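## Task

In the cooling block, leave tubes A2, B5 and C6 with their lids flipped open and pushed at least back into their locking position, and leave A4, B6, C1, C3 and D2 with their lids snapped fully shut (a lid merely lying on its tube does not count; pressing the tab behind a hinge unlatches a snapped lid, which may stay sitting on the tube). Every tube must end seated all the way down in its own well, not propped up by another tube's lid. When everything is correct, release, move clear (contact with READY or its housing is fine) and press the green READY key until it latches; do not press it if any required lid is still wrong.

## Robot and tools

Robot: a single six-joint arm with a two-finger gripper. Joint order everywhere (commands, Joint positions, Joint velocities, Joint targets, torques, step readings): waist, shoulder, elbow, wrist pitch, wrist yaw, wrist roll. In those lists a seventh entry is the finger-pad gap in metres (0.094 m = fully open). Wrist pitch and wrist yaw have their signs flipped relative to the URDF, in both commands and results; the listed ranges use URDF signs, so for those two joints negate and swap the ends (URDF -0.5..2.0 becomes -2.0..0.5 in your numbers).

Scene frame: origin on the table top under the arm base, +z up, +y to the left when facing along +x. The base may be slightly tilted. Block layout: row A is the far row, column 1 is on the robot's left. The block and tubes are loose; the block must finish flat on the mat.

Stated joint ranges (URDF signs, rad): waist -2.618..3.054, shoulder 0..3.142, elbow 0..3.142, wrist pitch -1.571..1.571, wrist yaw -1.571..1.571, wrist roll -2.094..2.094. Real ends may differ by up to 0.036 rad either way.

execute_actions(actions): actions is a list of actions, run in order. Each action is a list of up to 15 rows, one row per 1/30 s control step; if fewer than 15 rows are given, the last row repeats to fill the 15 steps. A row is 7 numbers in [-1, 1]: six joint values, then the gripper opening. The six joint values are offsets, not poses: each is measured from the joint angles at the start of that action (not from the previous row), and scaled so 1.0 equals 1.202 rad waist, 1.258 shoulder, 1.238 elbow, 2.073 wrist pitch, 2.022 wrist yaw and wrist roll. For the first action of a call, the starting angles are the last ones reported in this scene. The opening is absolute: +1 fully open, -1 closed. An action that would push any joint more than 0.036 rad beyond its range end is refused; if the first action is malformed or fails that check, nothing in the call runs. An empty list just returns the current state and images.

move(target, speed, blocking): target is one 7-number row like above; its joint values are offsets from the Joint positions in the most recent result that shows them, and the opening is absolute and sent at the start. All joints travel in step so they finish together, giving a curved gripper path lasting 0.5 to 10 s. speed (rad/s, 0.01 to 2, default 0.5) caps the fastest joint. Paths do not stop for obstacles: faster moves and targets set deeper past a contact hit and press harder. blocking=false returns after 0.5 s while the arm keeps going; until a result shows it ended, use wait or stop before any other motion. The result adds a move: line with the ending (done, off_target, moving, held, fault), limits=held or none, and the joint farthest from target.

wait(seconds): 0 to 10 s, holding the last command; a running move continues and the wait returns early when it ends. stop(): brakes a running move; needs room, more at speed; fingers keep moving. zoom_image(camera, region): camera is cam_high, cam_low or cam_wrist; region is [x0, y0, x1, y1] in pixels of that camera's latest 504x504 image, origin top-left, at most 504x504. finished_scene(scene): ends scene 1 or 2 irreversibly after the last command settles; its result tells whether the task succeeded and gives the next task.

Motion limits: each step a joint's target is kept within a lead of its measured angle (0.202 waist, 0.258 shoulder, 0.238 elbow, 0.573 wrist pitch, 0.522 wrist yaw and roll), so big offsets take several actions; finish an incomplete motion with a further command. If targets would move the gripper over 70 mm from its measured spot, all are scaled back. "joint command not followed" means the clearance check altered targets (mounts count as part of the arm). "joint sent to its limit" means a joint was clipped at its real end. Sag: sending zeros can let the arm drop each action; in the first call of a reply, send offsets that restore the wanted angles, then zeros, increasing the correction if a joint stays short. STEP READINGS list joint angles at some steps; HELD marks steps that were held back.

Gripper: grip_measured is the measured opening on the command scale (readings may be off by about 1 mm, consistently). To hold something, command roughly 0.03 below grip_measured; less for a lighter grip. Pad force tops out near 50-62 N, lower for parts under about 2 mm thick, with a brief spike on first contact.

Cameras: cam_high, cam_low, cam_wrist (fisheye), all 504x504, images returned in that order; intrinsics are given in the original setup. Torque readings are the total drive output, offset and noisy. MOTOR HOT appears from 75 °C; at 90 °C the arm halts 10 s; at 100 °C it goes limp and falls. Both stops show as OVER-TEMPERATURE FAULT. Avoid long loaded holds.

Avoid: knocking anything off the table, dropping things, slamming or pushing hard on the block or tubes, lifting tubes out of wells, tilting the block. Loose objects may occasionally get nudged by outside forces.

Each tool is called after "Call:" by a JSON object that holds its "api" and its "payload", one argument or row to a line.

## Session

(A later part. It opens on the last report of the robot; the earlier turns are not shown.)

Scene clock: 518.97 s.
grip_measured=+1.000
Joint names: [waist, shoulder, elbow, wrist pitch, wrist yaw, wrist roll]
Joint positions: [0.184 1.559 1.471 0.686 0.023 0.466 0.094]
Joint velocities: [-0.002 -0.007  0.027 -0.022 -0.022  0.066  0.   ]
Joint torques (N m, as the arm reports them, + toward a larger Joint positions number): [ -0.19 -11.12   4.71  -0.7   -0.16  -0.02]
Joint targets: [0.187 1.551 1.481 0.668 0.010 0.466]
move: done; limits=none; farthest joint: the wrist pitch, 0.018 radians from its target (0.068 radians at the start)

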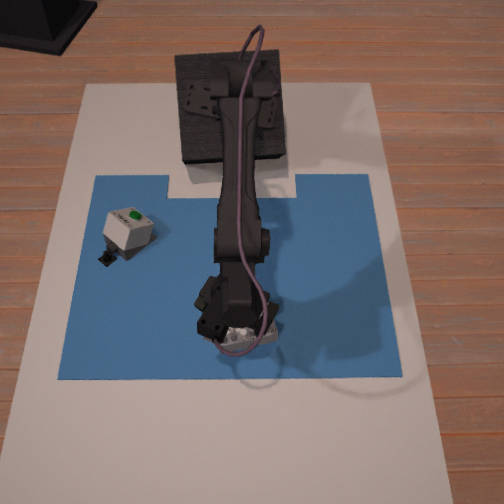

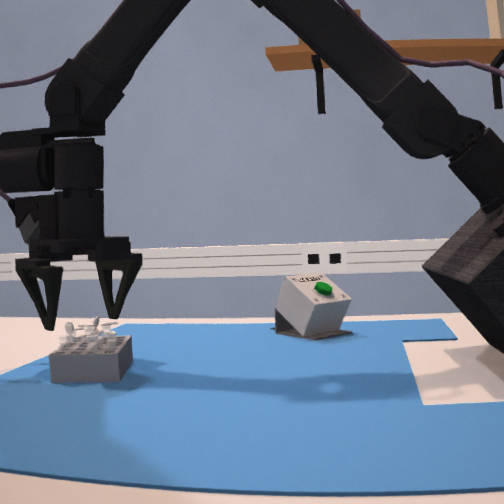

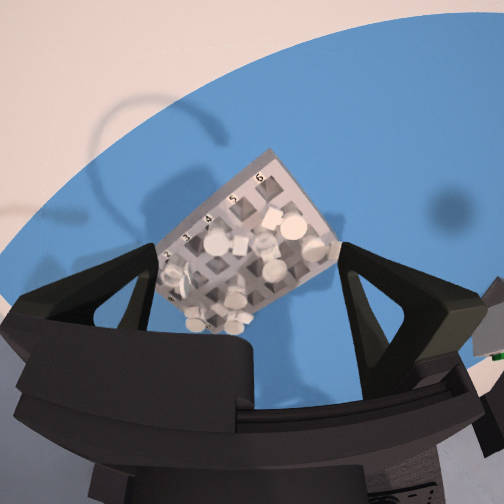

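Call:
{"api": "execute_actions", "payload": {
  "actions": [
    [[0,-0.005,0.005,-0.009,0,0,1],[0,-0.004,0.005,-0.009,0,0,1],[0,-0.003,0.005,-0.010,0,0,1],[0,-0.002,0.005,-0.010,0,0,1],[0,-0.001,0.005,-0.011,0,0,1],[0,0,0.005,-0.011,0,0,1],[0,0.001,0.005,-0.012,0,0,1],[0,0.002,0.005,-0.012,0,0,1],[0,0.003,0.005,-0.013,0,0,1],[0,0.004,0.005,-0.013,0,0,1],[0,0.005,0.005,-0.013,0,0,1],[0,0.006,0.005,-0.013,0,0,1]],
    [[0,-0.002,0.003,-0.008,0.002,0,1],[0,-0.001,0.003,-0.008,0.002,0,1],[0,0,0.002,-0.008,0.002,0,1],[0,0.001,0.002,-0.008,0.003,0,1],[0,0.002,0.001,-0.008,0.003,0,1],[0,0.004,0.001,-0.008,0.004,0,1],[0,0.006,0,-0.008,0.004,0,1],[0,0.008,0,-0.008,0.005,0,1],[0,0.010,-0.002,-0.008,0.005,0,1]]
  ]
}}

Call:
{"api": "zoom_image", "payload": {
  "camera": "cam_wrist",
  "region": [260, 180, 380, 290]
}}

Scene clock: 526.60 s.
grip_measured=+1.000
Joint names: [waist, shoulder, elbow, wrist pitch, wrist yaw, wrist roll]
Joint positions: [0.184 1.572 1.471 0.678 0.022 0.466 0.094]
Joint velocities: [-0.002 -0.002 -0.002 -0.022 -0.051 -0.022  0.   ]
Joint torques (N m, as the arm reports them, + toward a larger Joint positions number): [-0.4  -9.61  3.75 -0.66  0.04  0.  ]
Joint targets: [0.184 1.583 1.469 0.661 0.033 0.466]
Step readings (joint positions; steps 1 to 15: 1st action; 16 to 30: 2nd action):
0: [0.184 1.559 1.471 0.686 0.023 0.466]
1: [0.184 1.559 1.471 0.686 0.023 0.466]
2: [0.184 1.559 1.471 0.686 0.023 0.466]
4: [0.184 1.559 1.471 0.685 0.023 0.466]
8: [0.184 1.560 1.471 0.682 0.023 0.466]
15: [0.184 1.570 1.471 0.678 0.023 0.466]
16: [0.184 1.570 1.471 0.678 0.023 0.466]
17: [0.184 1.570 1.471 0.678 0.023 0.466]
19: [0.184 1.570 1.471 0.678 0.023 0.466]
23: [0.184 1.570 1.471 0.678 0.023 0.466]
30: Joint positions above

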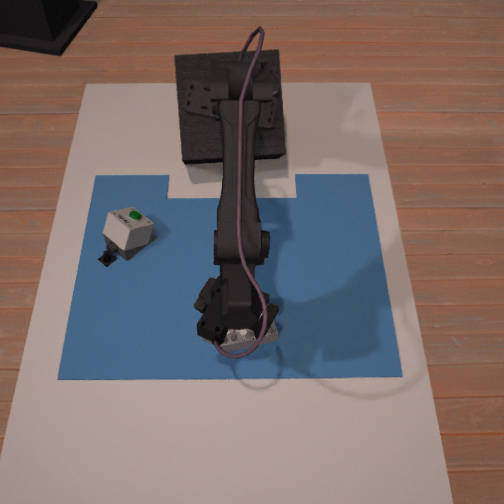

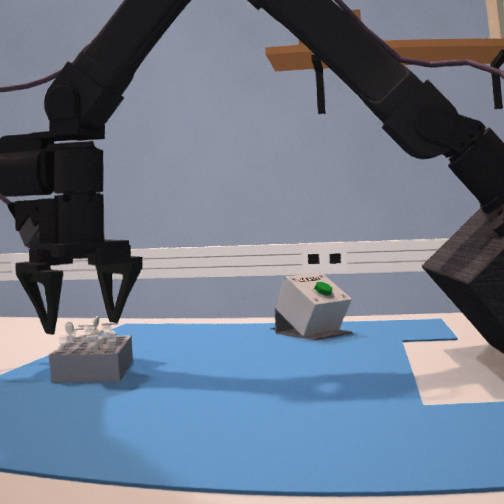

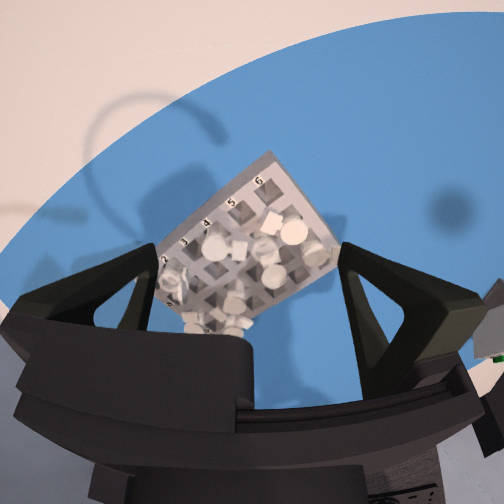

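Region (260, 180, 380, 290) of cam_wrist's 504x504 image, scaled by 4.200, with more detail than that image has; it fills the top 462 rows of this view, and the rest is white.

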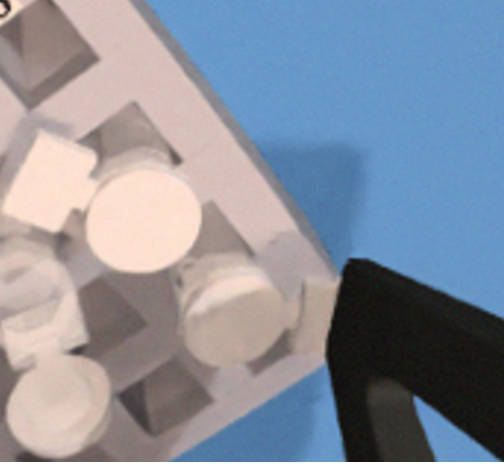

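Call:
{"api": "execute_actions", "payload": {
  "actions": [
    [[0,0.010,-0.004,-0.008,0.006,0,1],[0,0.012,-0.004,-0.008,0.007,0,1],[0,0.014,-0.004,-0.009,0.008,0,1],[0,0.016,-0.004,-0.009,0.009,0,1],[0,0.018,-0.004,-0.010,0.010,0,1],[0,0.020,-0.004,-0.010,0.011,0,1],[0,0.022,-0.004,-0.011,0.012,0,1],[0,0.024,-0.004,-0.011,0.013,0,1],[0,0.026,-0.004,-0.012,0.014,0,1],[0,0.028,-0.004,-0.012,0.015,0,1],[0,0.030,-0.004,-0.012,0.015,0,1]],
    [[0,0.030,-0.006,-0.012,0.016,0,1],[0,0.032,-0.006,-0.012,0.016,0,1],[0,0.034,-0.006,-0.012,0.017,0,1],[0,0.036,-0.006,-0.013,0.017,0,1],[0,0.038,-0.006,-0.013,0.018,0,1],[0,0.040,-0.006,-0.013,0.018,0,1],[0,0.042,-0.006,-0.013,0.018,0,1],[0,0.042,-0.006,-0.013,0.018,0,1],[0,0.020,-0.004,-0.012,0.010,0,1],[0,0.010,-0.002,-0.012,0.006,0,1]]
  ]
}}

Call:
{"api": "zoom_image", "payload": {
  "camera": "cam_wrist",
  "region": [260, 190, 380, 300]
}}

Scene clock: 533.83 s.
grip_measured=+1.000
Joint names: [waist, shoulder, elbow, wrist pitch, wrist yaw, wrist roll]
Joint positions: [0.184 1.607 1.471 0.657 0.043 0.469 0.094]
Joint velocities: [ 0.022 -0.002  0.027  0.066  0.037  0.051  0.   ]
Joint torques (N m, as the arm reports them, + toward a larger Joint positions number): [ -0.24 -12.18   3.7   -0.55  -0.14  -0.03]
Joint targets: [0.184 1.588 1.469 0.653 0.034 0.466]
Step readings (joint positions; steps 1 to 15: 1st action; 16 to 30: 2nd action):
0: [0.184 1.572 1.471 0.678 0.022 0.466]
1: [0.184 1.572 1.471 0.678 0.022 0.466]
2: [0.184 1.572 1.471 0.678 0.022 0.466]
4: [0.184 1.572 1.471 0.678 0.022 0.466]
8: [0.184 1.574 1.471 0.678 0.022 0.466]
15: [0.184 1.575 1.471 0.678 0.022 0.466]
16: [0.184 1.575 1.471 0.678 0.022 0.466]
17: [0.184 1.575 1.471 0.678 0.022 0.466]
19: [0.184 1.576 1.471 0.678 0.022 0.466]
23: [0.184 1.603 1.471 0.666 0.037 0.466]
30: Joint positions above

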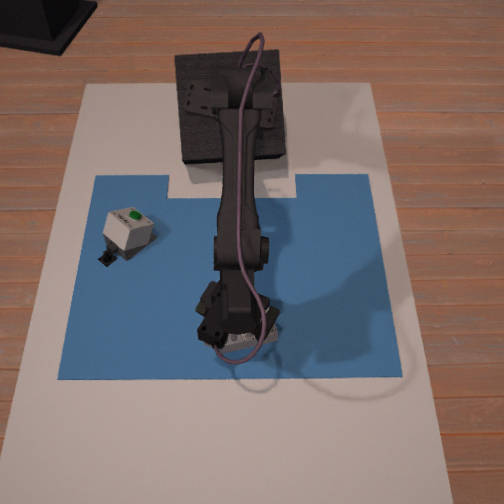

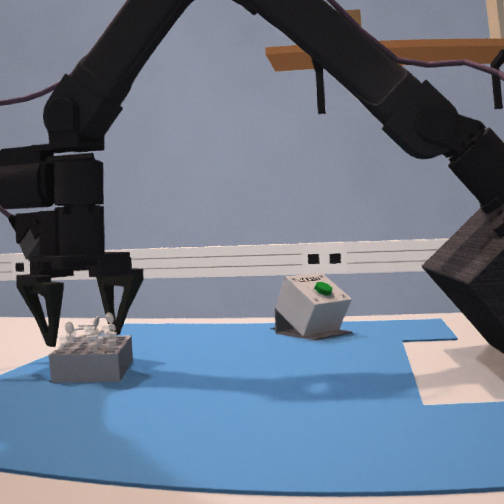

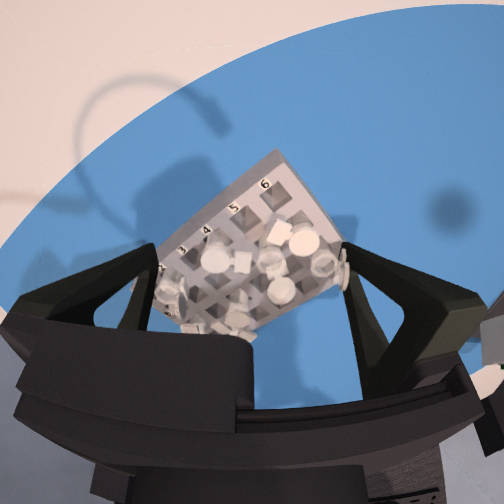

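Region (260, 190, 380, 300) of cam_wrist's 504x504 image, scaled by 4.200, with more detail than that image has; it fills the top 462 rows of this view, and the rest is white.

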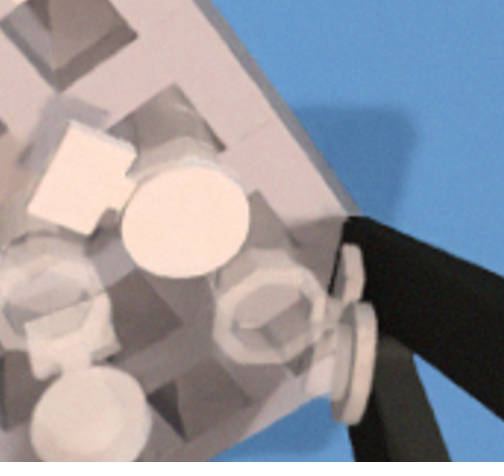

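Call:
{"api": "execute_actions", "payload": {
  "actions": []
}}

Scene clock: 546.20 s.
grip_measured=+1.000
Joint names: [waist, shoulder, elbow, wrist pitch, wrist yaw, wrist roll]
Joint positions: [0.184 1.607 1.471 0.657 0.043 0.469 0.094]
Joint velocities: [ 0.002 -0.007 -0.007  0.051  0.051  0.037  0.   ]
Joint torques (N m, as the arm reports them, + toward a larger Joint positions number): [ -0.43 -12.17   3.66  -0.52  -0.13  -0.04]
Joint targets: [0.184 1.588 1.469 0.653 0.034 0.466]

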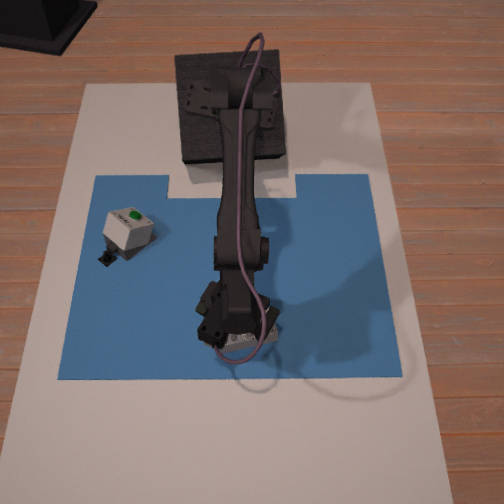

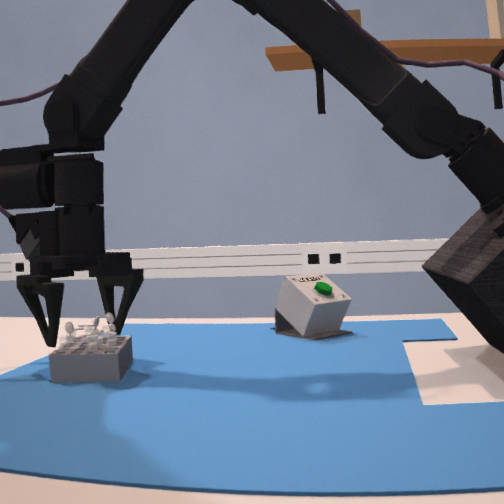

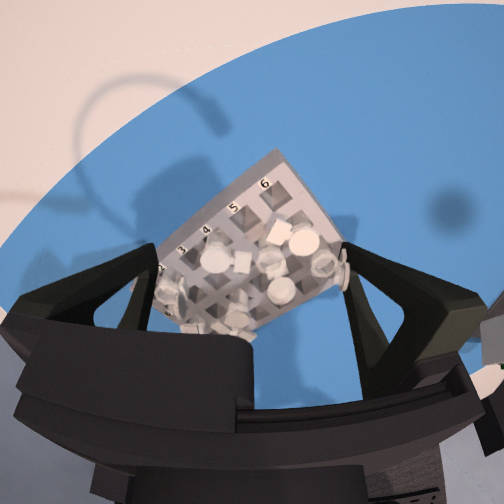

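Call:
{"api": "move", "payload": {
  "target": [0, -0.012, 0.004, 0.004, -0.016, 0, 1],
  "speed": 0.05
}}

Call:
{"api": "zoom_image", "payload": {
  "camera": "cam_wrist",
  "region": [130, 170, 390, 350]
}}

Scene clock: 550.43 s.
grip_measured=+1.000
Joint names: [waist, shoulder, elbow, wrist pitch, wrist yaw, wrist roll]
Joint positions: [0.184 1.607 1.471 0.658 0.026 0.469 0.094]
Joint velocities: [-0.007 -0.012  0.002  0.037  0.007  0.007  0.   ]
Joint torques (N m, as the arm reports them, + toward a larger Joint positions number): [ -0.42 -11.83   4.19  -0.41  -0.19   0.  ]
Joint targets: [0.184 1.592 1.476 0.665 0.011 0.469]
move: done; limits=none; farthest joint: the shoulder, 0.015 radians from its target (0.015 radians at the start)

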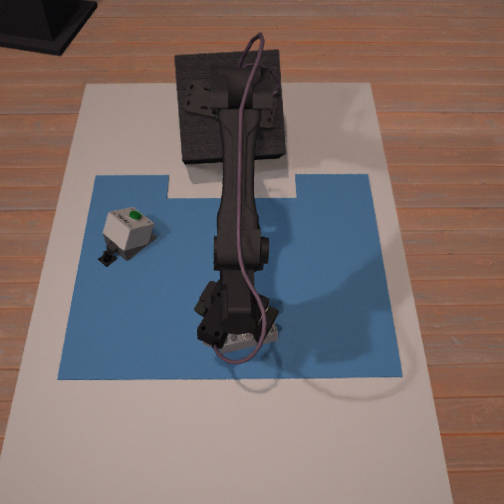

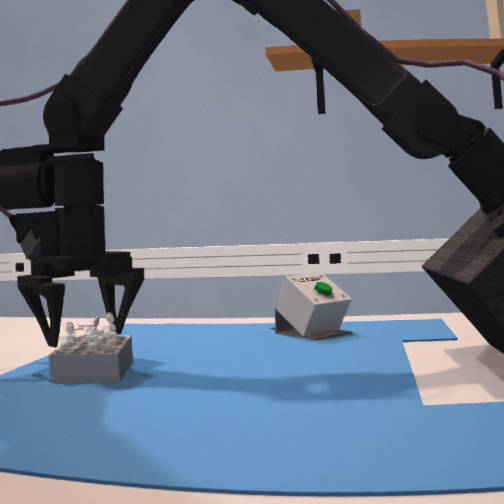

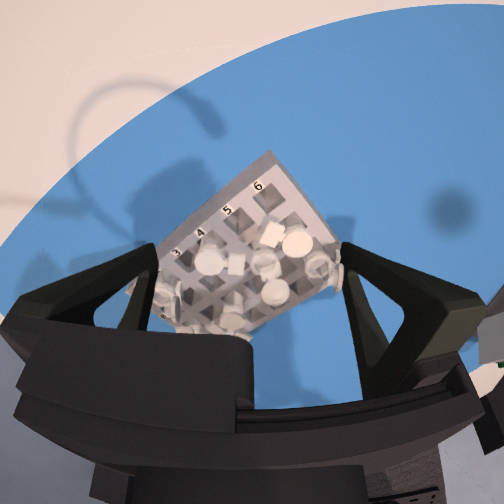

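Region (130, 170, 390, 350) of cam_wrist's 504x504 image, scaled by 1.938, with more detail than that image has; it fills the top 349 rows of this view, and the rest is white.

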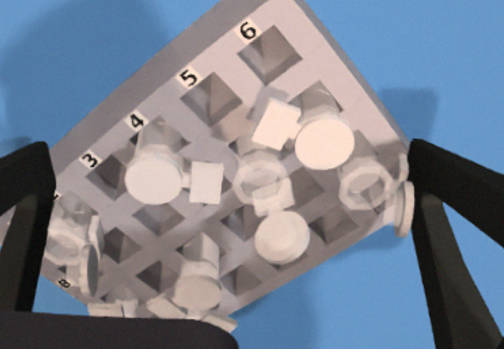

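Call:
{"api": "move", "payload": {
  "target": [0, -0.085, 0.008, 0.032, -0.004, 0, 1],
  "speed": 0.12
}}

Call:
{"api": "zoom_image", "payload": {
  "camera": "cam_wrist",
  "region": [130, 140, 390, 340]
}}

Scene clock: 554.63 s.
grip_measured=+1.000
Joint names: [waist, shoulder, elbow, wrist pitch, wrist yaw, wrist roll]
Joint positions: [0.184 1.532 1.471 0.718 0.026 0.469 0.094]
Joint velocities: [-0.002 -0.007 -0.022 -0.022 -0.022  0.066  0.   ]
Joint torques (N m, as the arm reports them, + toward a larger Joint positions number): [ -0.39 -12.91   4.77  -0.46  -0.12  -0.01]
Joint targets: [0.184 1.500 1.481 0.724 0.018 0.469]
move: off_target; limits=none; farthest joint: the shoulder, 0.031 radians from its target (0.107 radians at the start)

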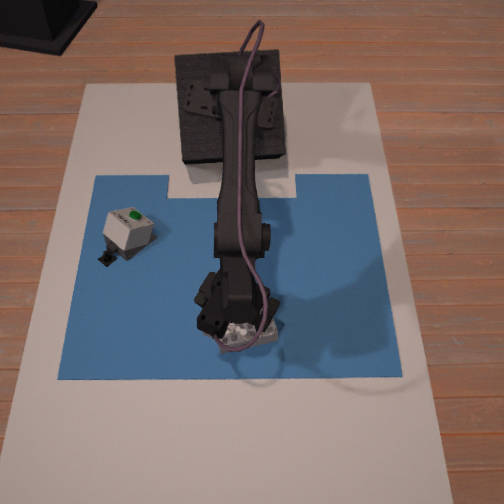

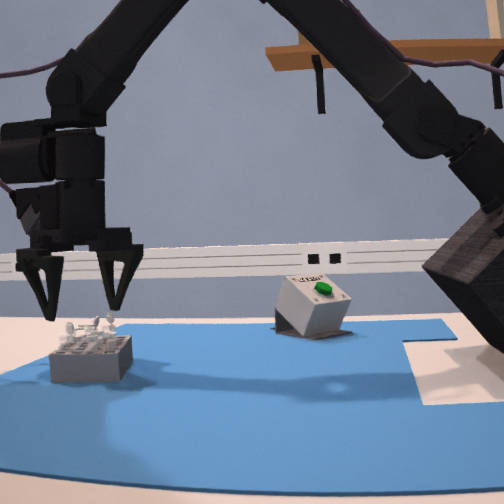

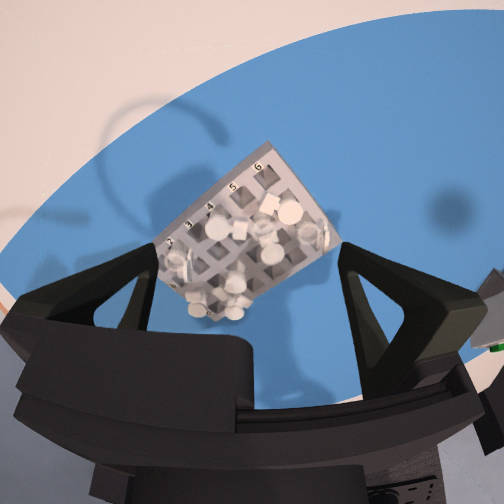

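Region (130, 140, 390, 340) of cam_wrist's 504x504 image, scaled by 1.938, with more detail than that image has; it fills the top 388 rows of this view, and the rest is white.

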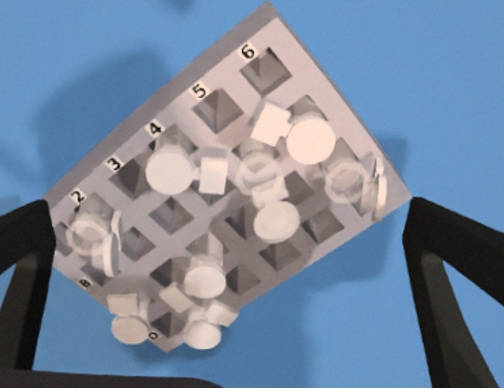

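Call:
{"api": "move", "payload": {
  "target": [0, -0.040, 0.008, 0.01, -0.004, -0.06, 1],
  "speed": 0.15
}}

Scene clock: 582.73 s.
grip_measured=+1.000
Joint names: [waist, shoulder, elbow, wrist pitch, wrist yaw, wrist roll]
Joint positions: [0.184 1.513 1.471 0.734 0.026 0.354 0.094]
Joint velocities: [-0.002  0.002 -0.022 -0.007 -0.081  0.037  0.   ]
Joint torques (N m, as the arm reports them, + toward a larger Joint positions number): [ -0.37 -12.85   4.81  -0.46  -0.12  -0.07]
Joint targets: [0.184 1.481 1.481 0.739 0.018 0.348]
move: off_target; limits=none; farthest joint: the shoulder, 0.031 radians from its target (0.050 radians at the start)

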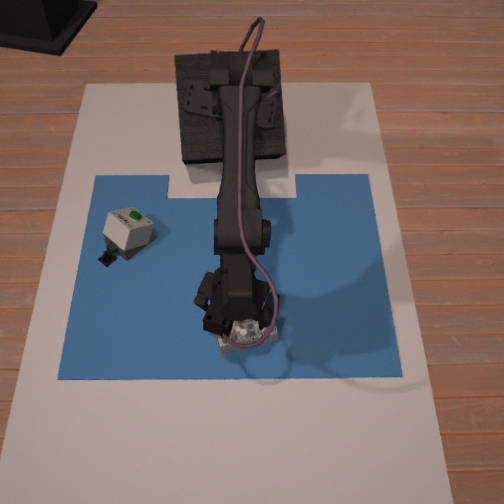

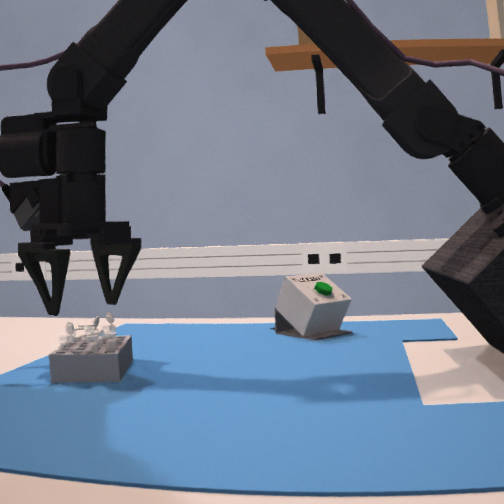

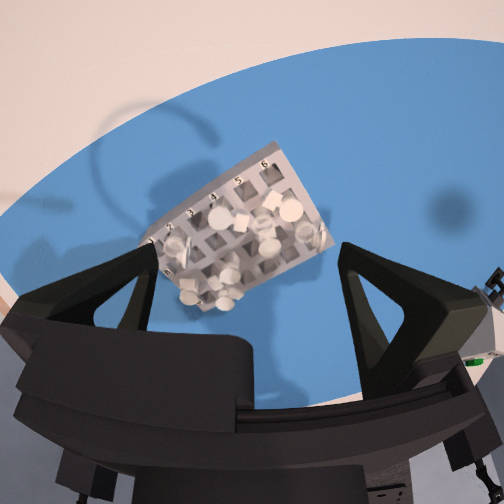

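Call:
{"api": "move", "payload": {
  "target": [0.024, -0.015, 0.008, 0.0135, -0.004, -0.063, 0.53],
  "speed": 0.15
}}

Call:
{"api": "zoom_image", "payload": {
  "camera": "cam_wrist",
  "region": [130, 140, 390, 340]
}}

Scene clock: 587.57 s.
grip_measured=+0.532
Joint names: [waist, shoulder, elbow, wrist pitch, wrist yaw, wrist roll]
Joint positions: [0.204 1.513 1.471 0.757 0.026 0.233 0.072]
Joint velocities: [-0.007 -0.012 -0.022  0.007 -0.095  0.051 -0.002]
Joint torques (N m, as the arm reports them, + toward a larger Joint positions number): [  0.54 -11.82   4.77  -0.42  -0.11  -0.05]
Joint targets: [0.213 1.494 1.481 0.762 0.018 0.227]
move: done; limits=none; farthest joint: the shoulder, 0.019 radians from its target (0.019 radians at the start)

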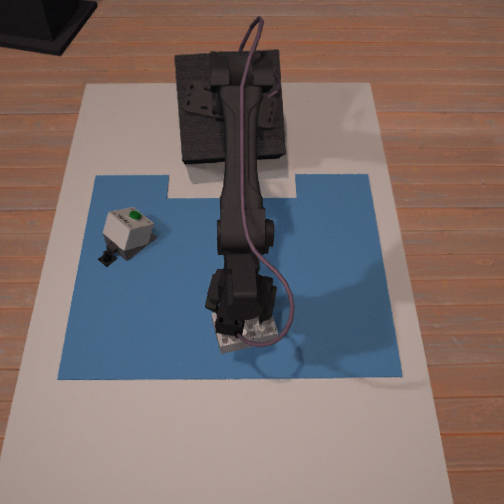

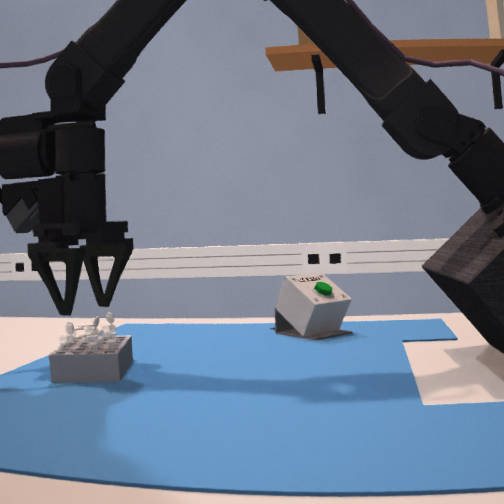

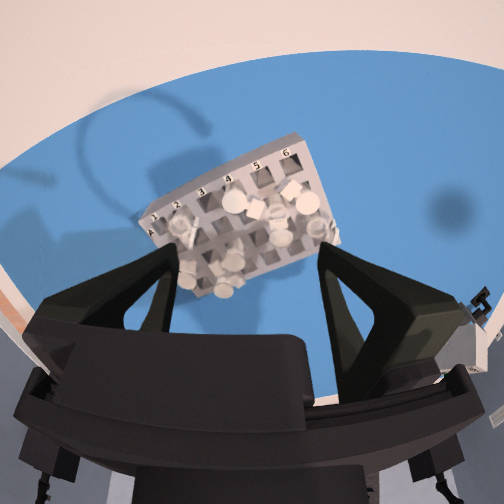

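Region (130, 140, 390, 340) of cam_wrist's 504x504 image, scaled by 1.938, with more detail than that image has; it fills the top 388 rows of this view, and the rest is white.

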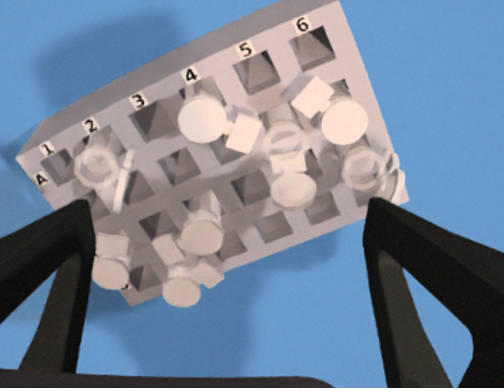

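Call:
{"api": "move", "payload": {
  "target": [0.004, 0.013, 0.008, -0.021, -0.004, 0, 0.49],
  "speed": 0.06
}}

Call:
{"api": "zoom_image", "payload": {
  "camera": "cam_wrist",
  "region": [130, 140, 390, 340]
}}

Scene clock: 596.10 s.
grip_measured=+0.492
Joint names: [waist, shoulder, elbow, wrist pitch, wrist yaw, wrist roll]
Joint positions: [0.204 1.536 1.471 0.731 0.026 0.233 0.07 ]
Joint velocities: [-0.002  0.007  0.022  0.007 -0.022  0.007  0.   ]
Joint torques (N m, as the arm reports them, + toward a larger Joint positions number): [  0.16 -10.88   4.76  -0.66  -0.12   0.  ]
Joint targets: [0.209 1.529 1.481 0.713 0.018 0.233]
move: done; limits=none; farthest joint: the wrist pitch, 0.018 radians from its target (0.043 radians at the start)

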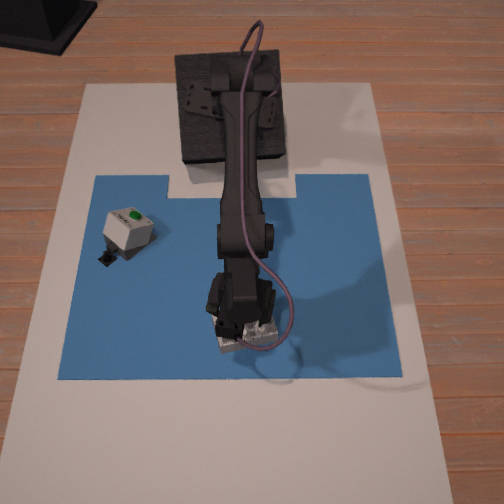

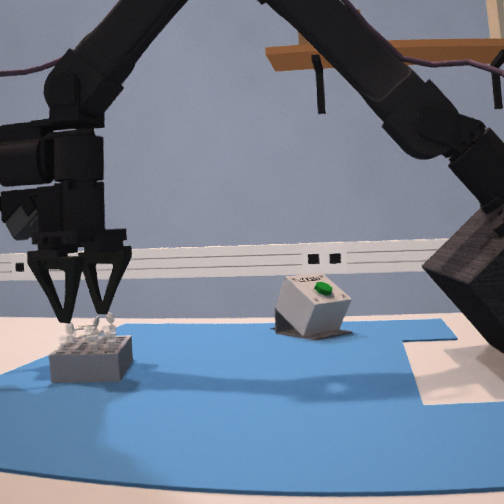

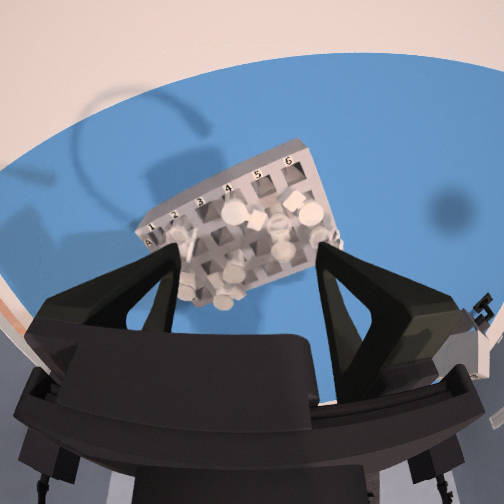

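Region (130, 140, 390, 340) of cam_wrist's 504x504 image, scaled by 1.938, with more detail than that image has; it fills the top 388 rows of this view, and the rest is white.

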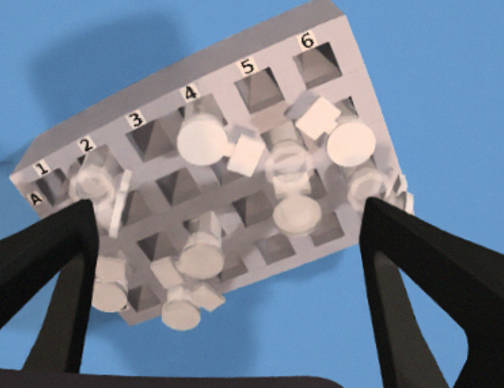

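Call:
{"api": "move", "payload": {
  "target": [0.004, 0.008, 0.008, -0.015, -0.004, 0, 0.49],
  "speed": 0.04
}}

Call:
{"api": "zoom_image", "payload": {
  "camera": "cam_wrist",
  "region": [130, 140, 390, 340]
}}

Call:
{"api": "zoom_image", "payload": {
  "camera": "cam_low",
  "region": [30, 280, 150, 390]
}}

Scene clock: 603.40 s.
grip_measured=+0.492
Joint names: [waist, shoulder, elbow, wrist pitch, wrist yaw, wrist roll]
Joint positions: [0.204 1.542 1.471 0.726 0.026 0.233 0.07 ]
Joint velocities: [-0.017  0.002 -0.022  0.051 -0.007 -0.007  0.   ]
Joint torques (N m, as the arm reports them, + toward a larger Joint positions number): [  0.15 -10.07   4.72  -0.72  -0.12  -0.01]
Joint targets: [0.209 1.546 1.481 0.700 0.018 0.233]
move: off_target; limits=none; farthest joint: the wrist pitch, 0.026 radians from its target (0.031 radians at the start)

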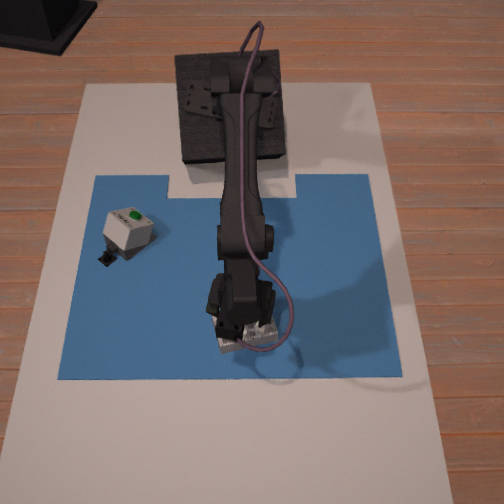

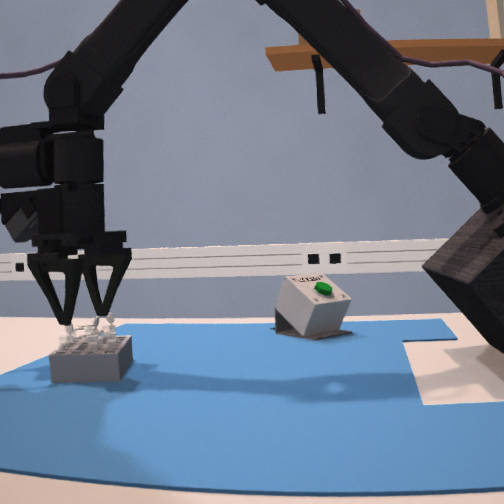

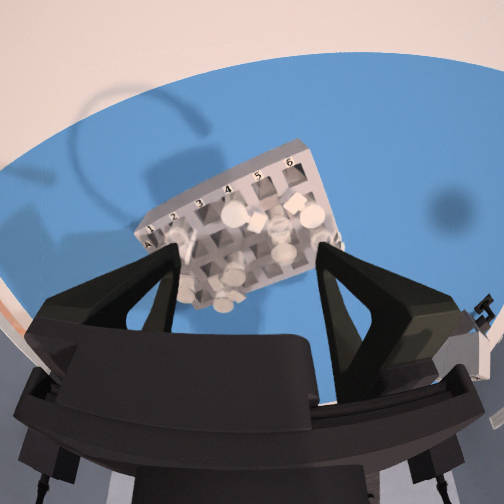

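Region (130, 140, 390, 340) of cam_wrist's 504x504 image, scaled by 1.938, with more detail than that image has; it fills the top 388 rows of this view, and the rest is white.

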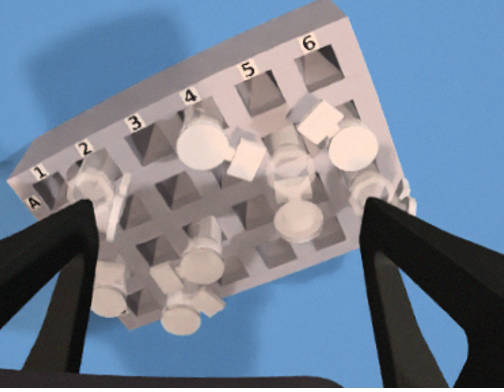

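Region (30, 280, 150, 390) of cam_low's 504x504 image, scaled by 4.200, with more detail than that image has; it fills the top 462 rows of this view, and the rest is white.

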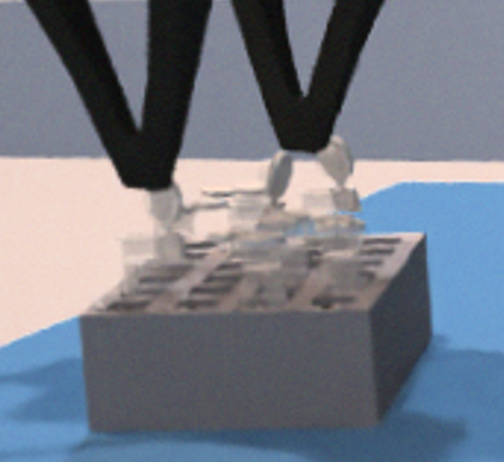

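Call:
{"api": "move", "payload": {
  "target": [0.004, -0.030, 0.008, 0.004, -0.004, 0, 0.49],
  "speed": 0.06
}}

Call:
{"api": "move", "payload": {
  "target": [0.004, -0.012, 0.008, 0.0, 0.018, 0, 0.49],
  "speed": 0.06
}}

Call:
{"api": "zoom_image", "payload": {
  "camera": "cam_wrist",
  "region": [130, 140, 390, 340]
}}

Scene clock: 611.10 s.
grip_measured=+0.492
Joint names: [waist, shoulder, elbow, wrist pitch, wrist yaw, wrist roll]
Joint positions: [0.204 1.538 1.471 0.729 0.027 0.233 0.07 ]
Joint velocities: [-0.002  0.002  0.012 -0.037 -0.022  0.007 -0.   ]
Joint torques (N m, as the arm reports them, + toward a larger Joint positions number): [  0.18 -13.18   4.78  -0.43  -0.13  -0.01]
Joint targets: [0.209 1.504 1.481 0.734 0.018 0.233]
move: off_target; limits=none; farthest joint: the shoulder, 0.034 radians from its target (0.038 radians at the start)

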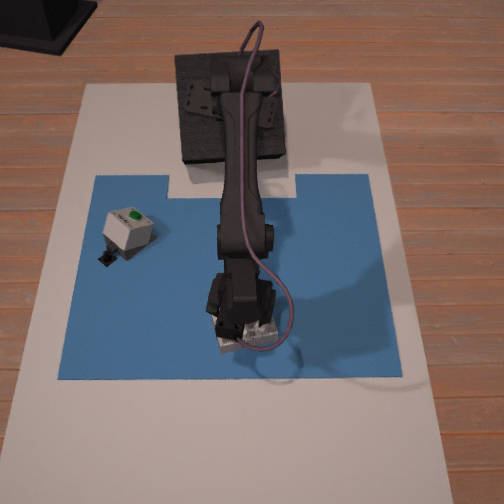

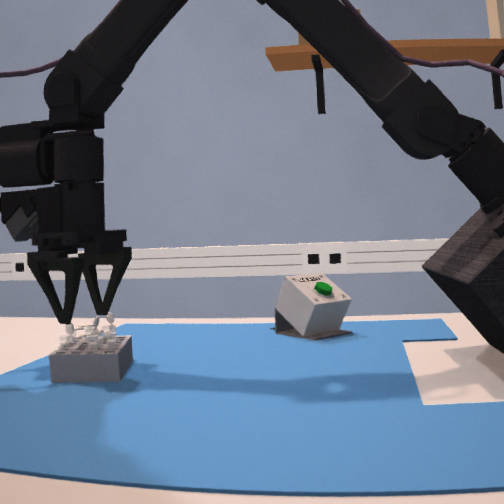

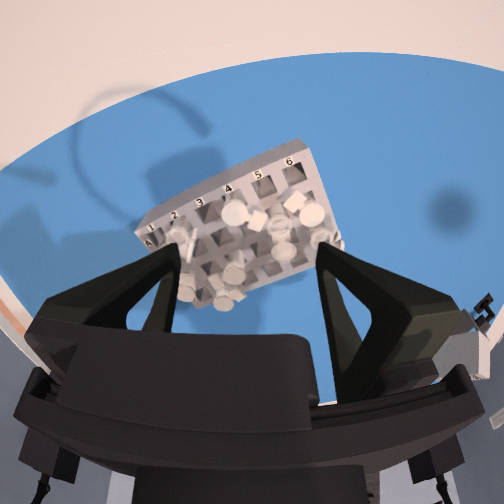

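Scene clock: 612.10 s.
grip_measured=+0.492
Joint names: [waist, shoulder, elbow, wrist pitch, wrist yaw, wrist roll]
Joint positions: [0.204 1.538 1.471 0.729 0.058 0.233 0.07 ]
Joint velocities: [-0.007 -0.007  0.002 -0.007 -0.022  0.051 -0.   ]
Joint torques (N m, as the arm reports them, + toward a larger Joint positions number): [  0.17 -11.61   4.73  -0.48   0.03  -0.01]
Joint targets: [0.209 1.523 1.481 0.729 0.064 0.233]
move: done; limits=none; farthest joint: the shoulder, 0.016 radians from its target (0.016 radians at the start)

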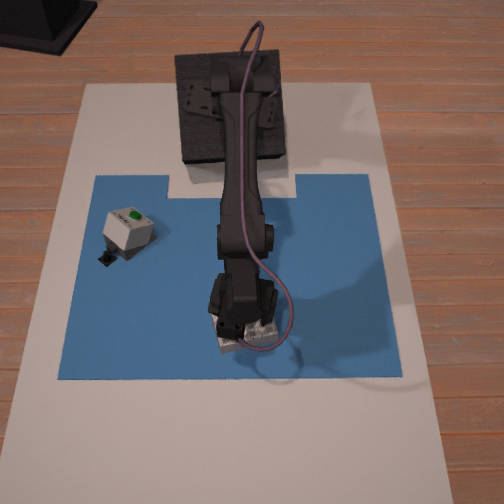

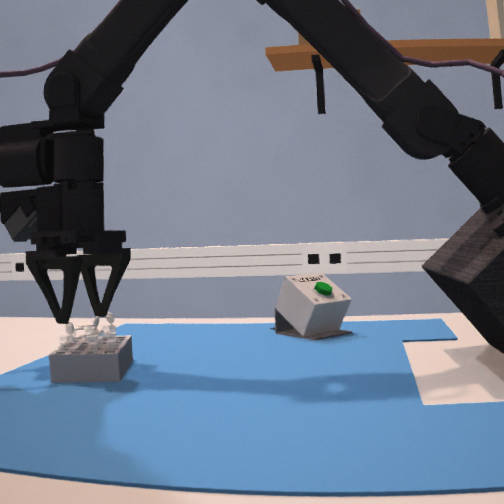

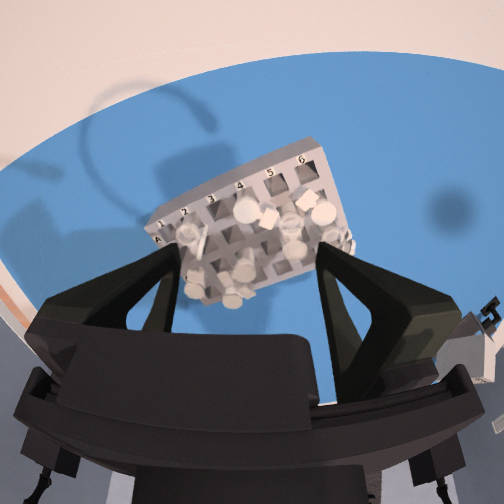

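Region (130, 140, 390, 340) of cam_wrist's 504x504 image, scaled by 1.938, with more detail than that image has; it fills the top 388 rows of this view, and the rest is white.

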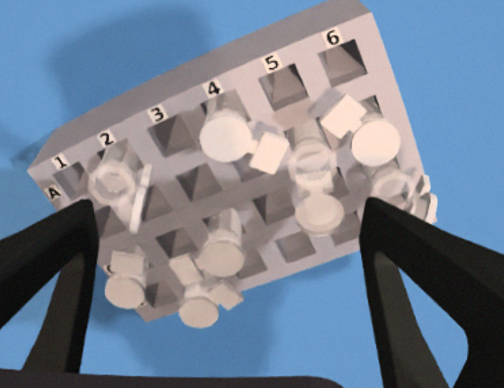

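Call:
{"api": "move", "payload": {
  "target": [0.004, 0.007, 0.008, -0.018, 0.002, 0, 0.49],
  "speed": 0.04
}}

Call:
{"api": "zoom_image", "payload": {
  "camera": "cam_wrist",
  "region": [130, 140, 390, 340]
}}

Call:
{"api": "zoom_image", "payload": {
  "camera": "cam_low",
  "region": [30, 280, 150, 390]
}}

Scene clock: 616.83 s.
grip_measured=+0.492
Joint names: [waist, shoulder, elbow, wrist pitch, wrist yaw, wrist roll]
Joint positions: [0.204 1.55  1.471 0.71  0.058 0.233 0.07 ]
Joint velocities: [ 0.002 -0.012 -0.007 -0.081  0.066 -0.037  0.001]
Joint torques (N m, as the arm reports them, + toward a larger Joint positions number): [  0.16 -10.61   4.72  -0.65   0.    -0.01]
Joint targets: [0.209 1.547 1.481 0.692 0.062 0.233]
move: done; limits=none; farthest joint: the wrist pitch, 0.018 radians from its target (0.037 radians at the start)

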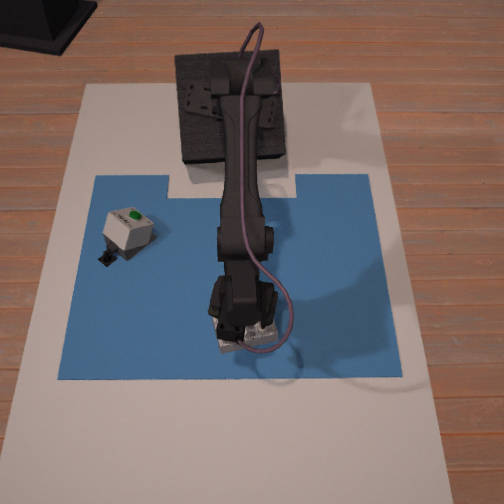

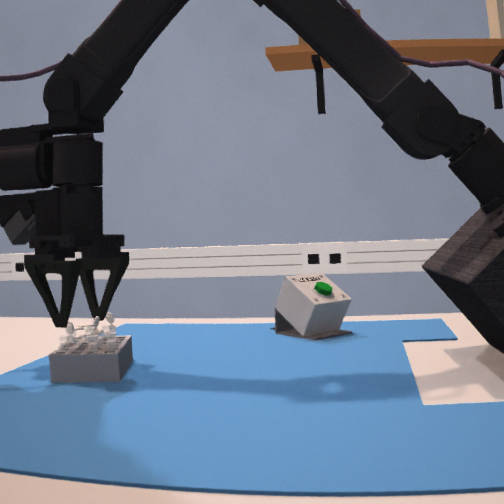

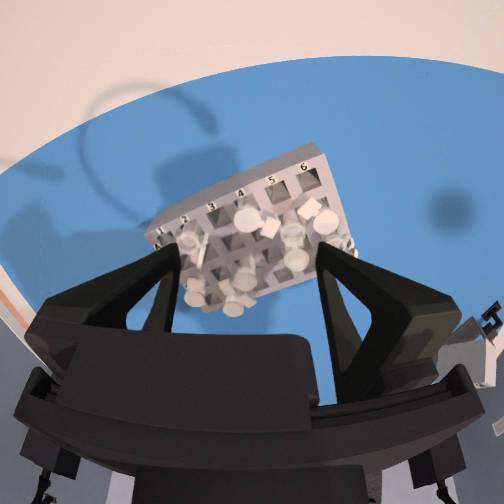

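Region (130, 140, 390, 340) of cam_wrist's 504x504 image, scaled by 1.938, with more detail than that image has; it fills the top 388 rows of this view, and the rest is white.

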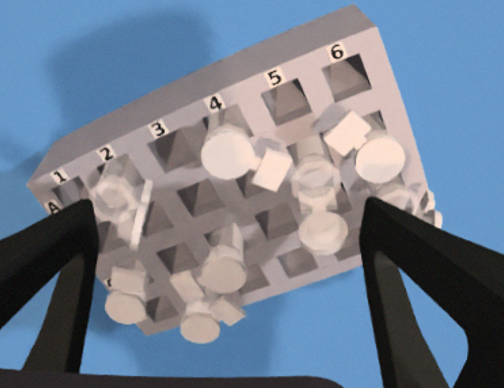

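Region (30, 280, 150, 390) of cam_low's 504x504 image, scaled by 4.200, with more detail than that image has; it fills the top 462 rows of this view, and the rest is white.

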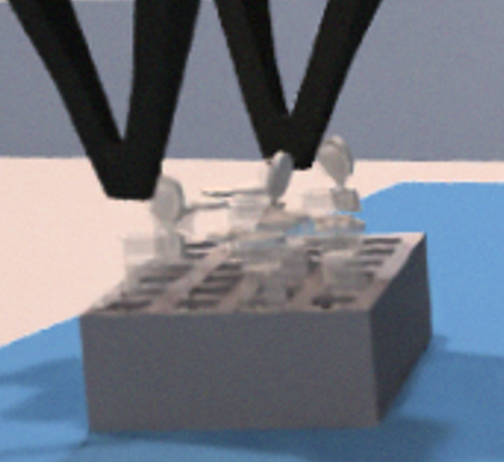

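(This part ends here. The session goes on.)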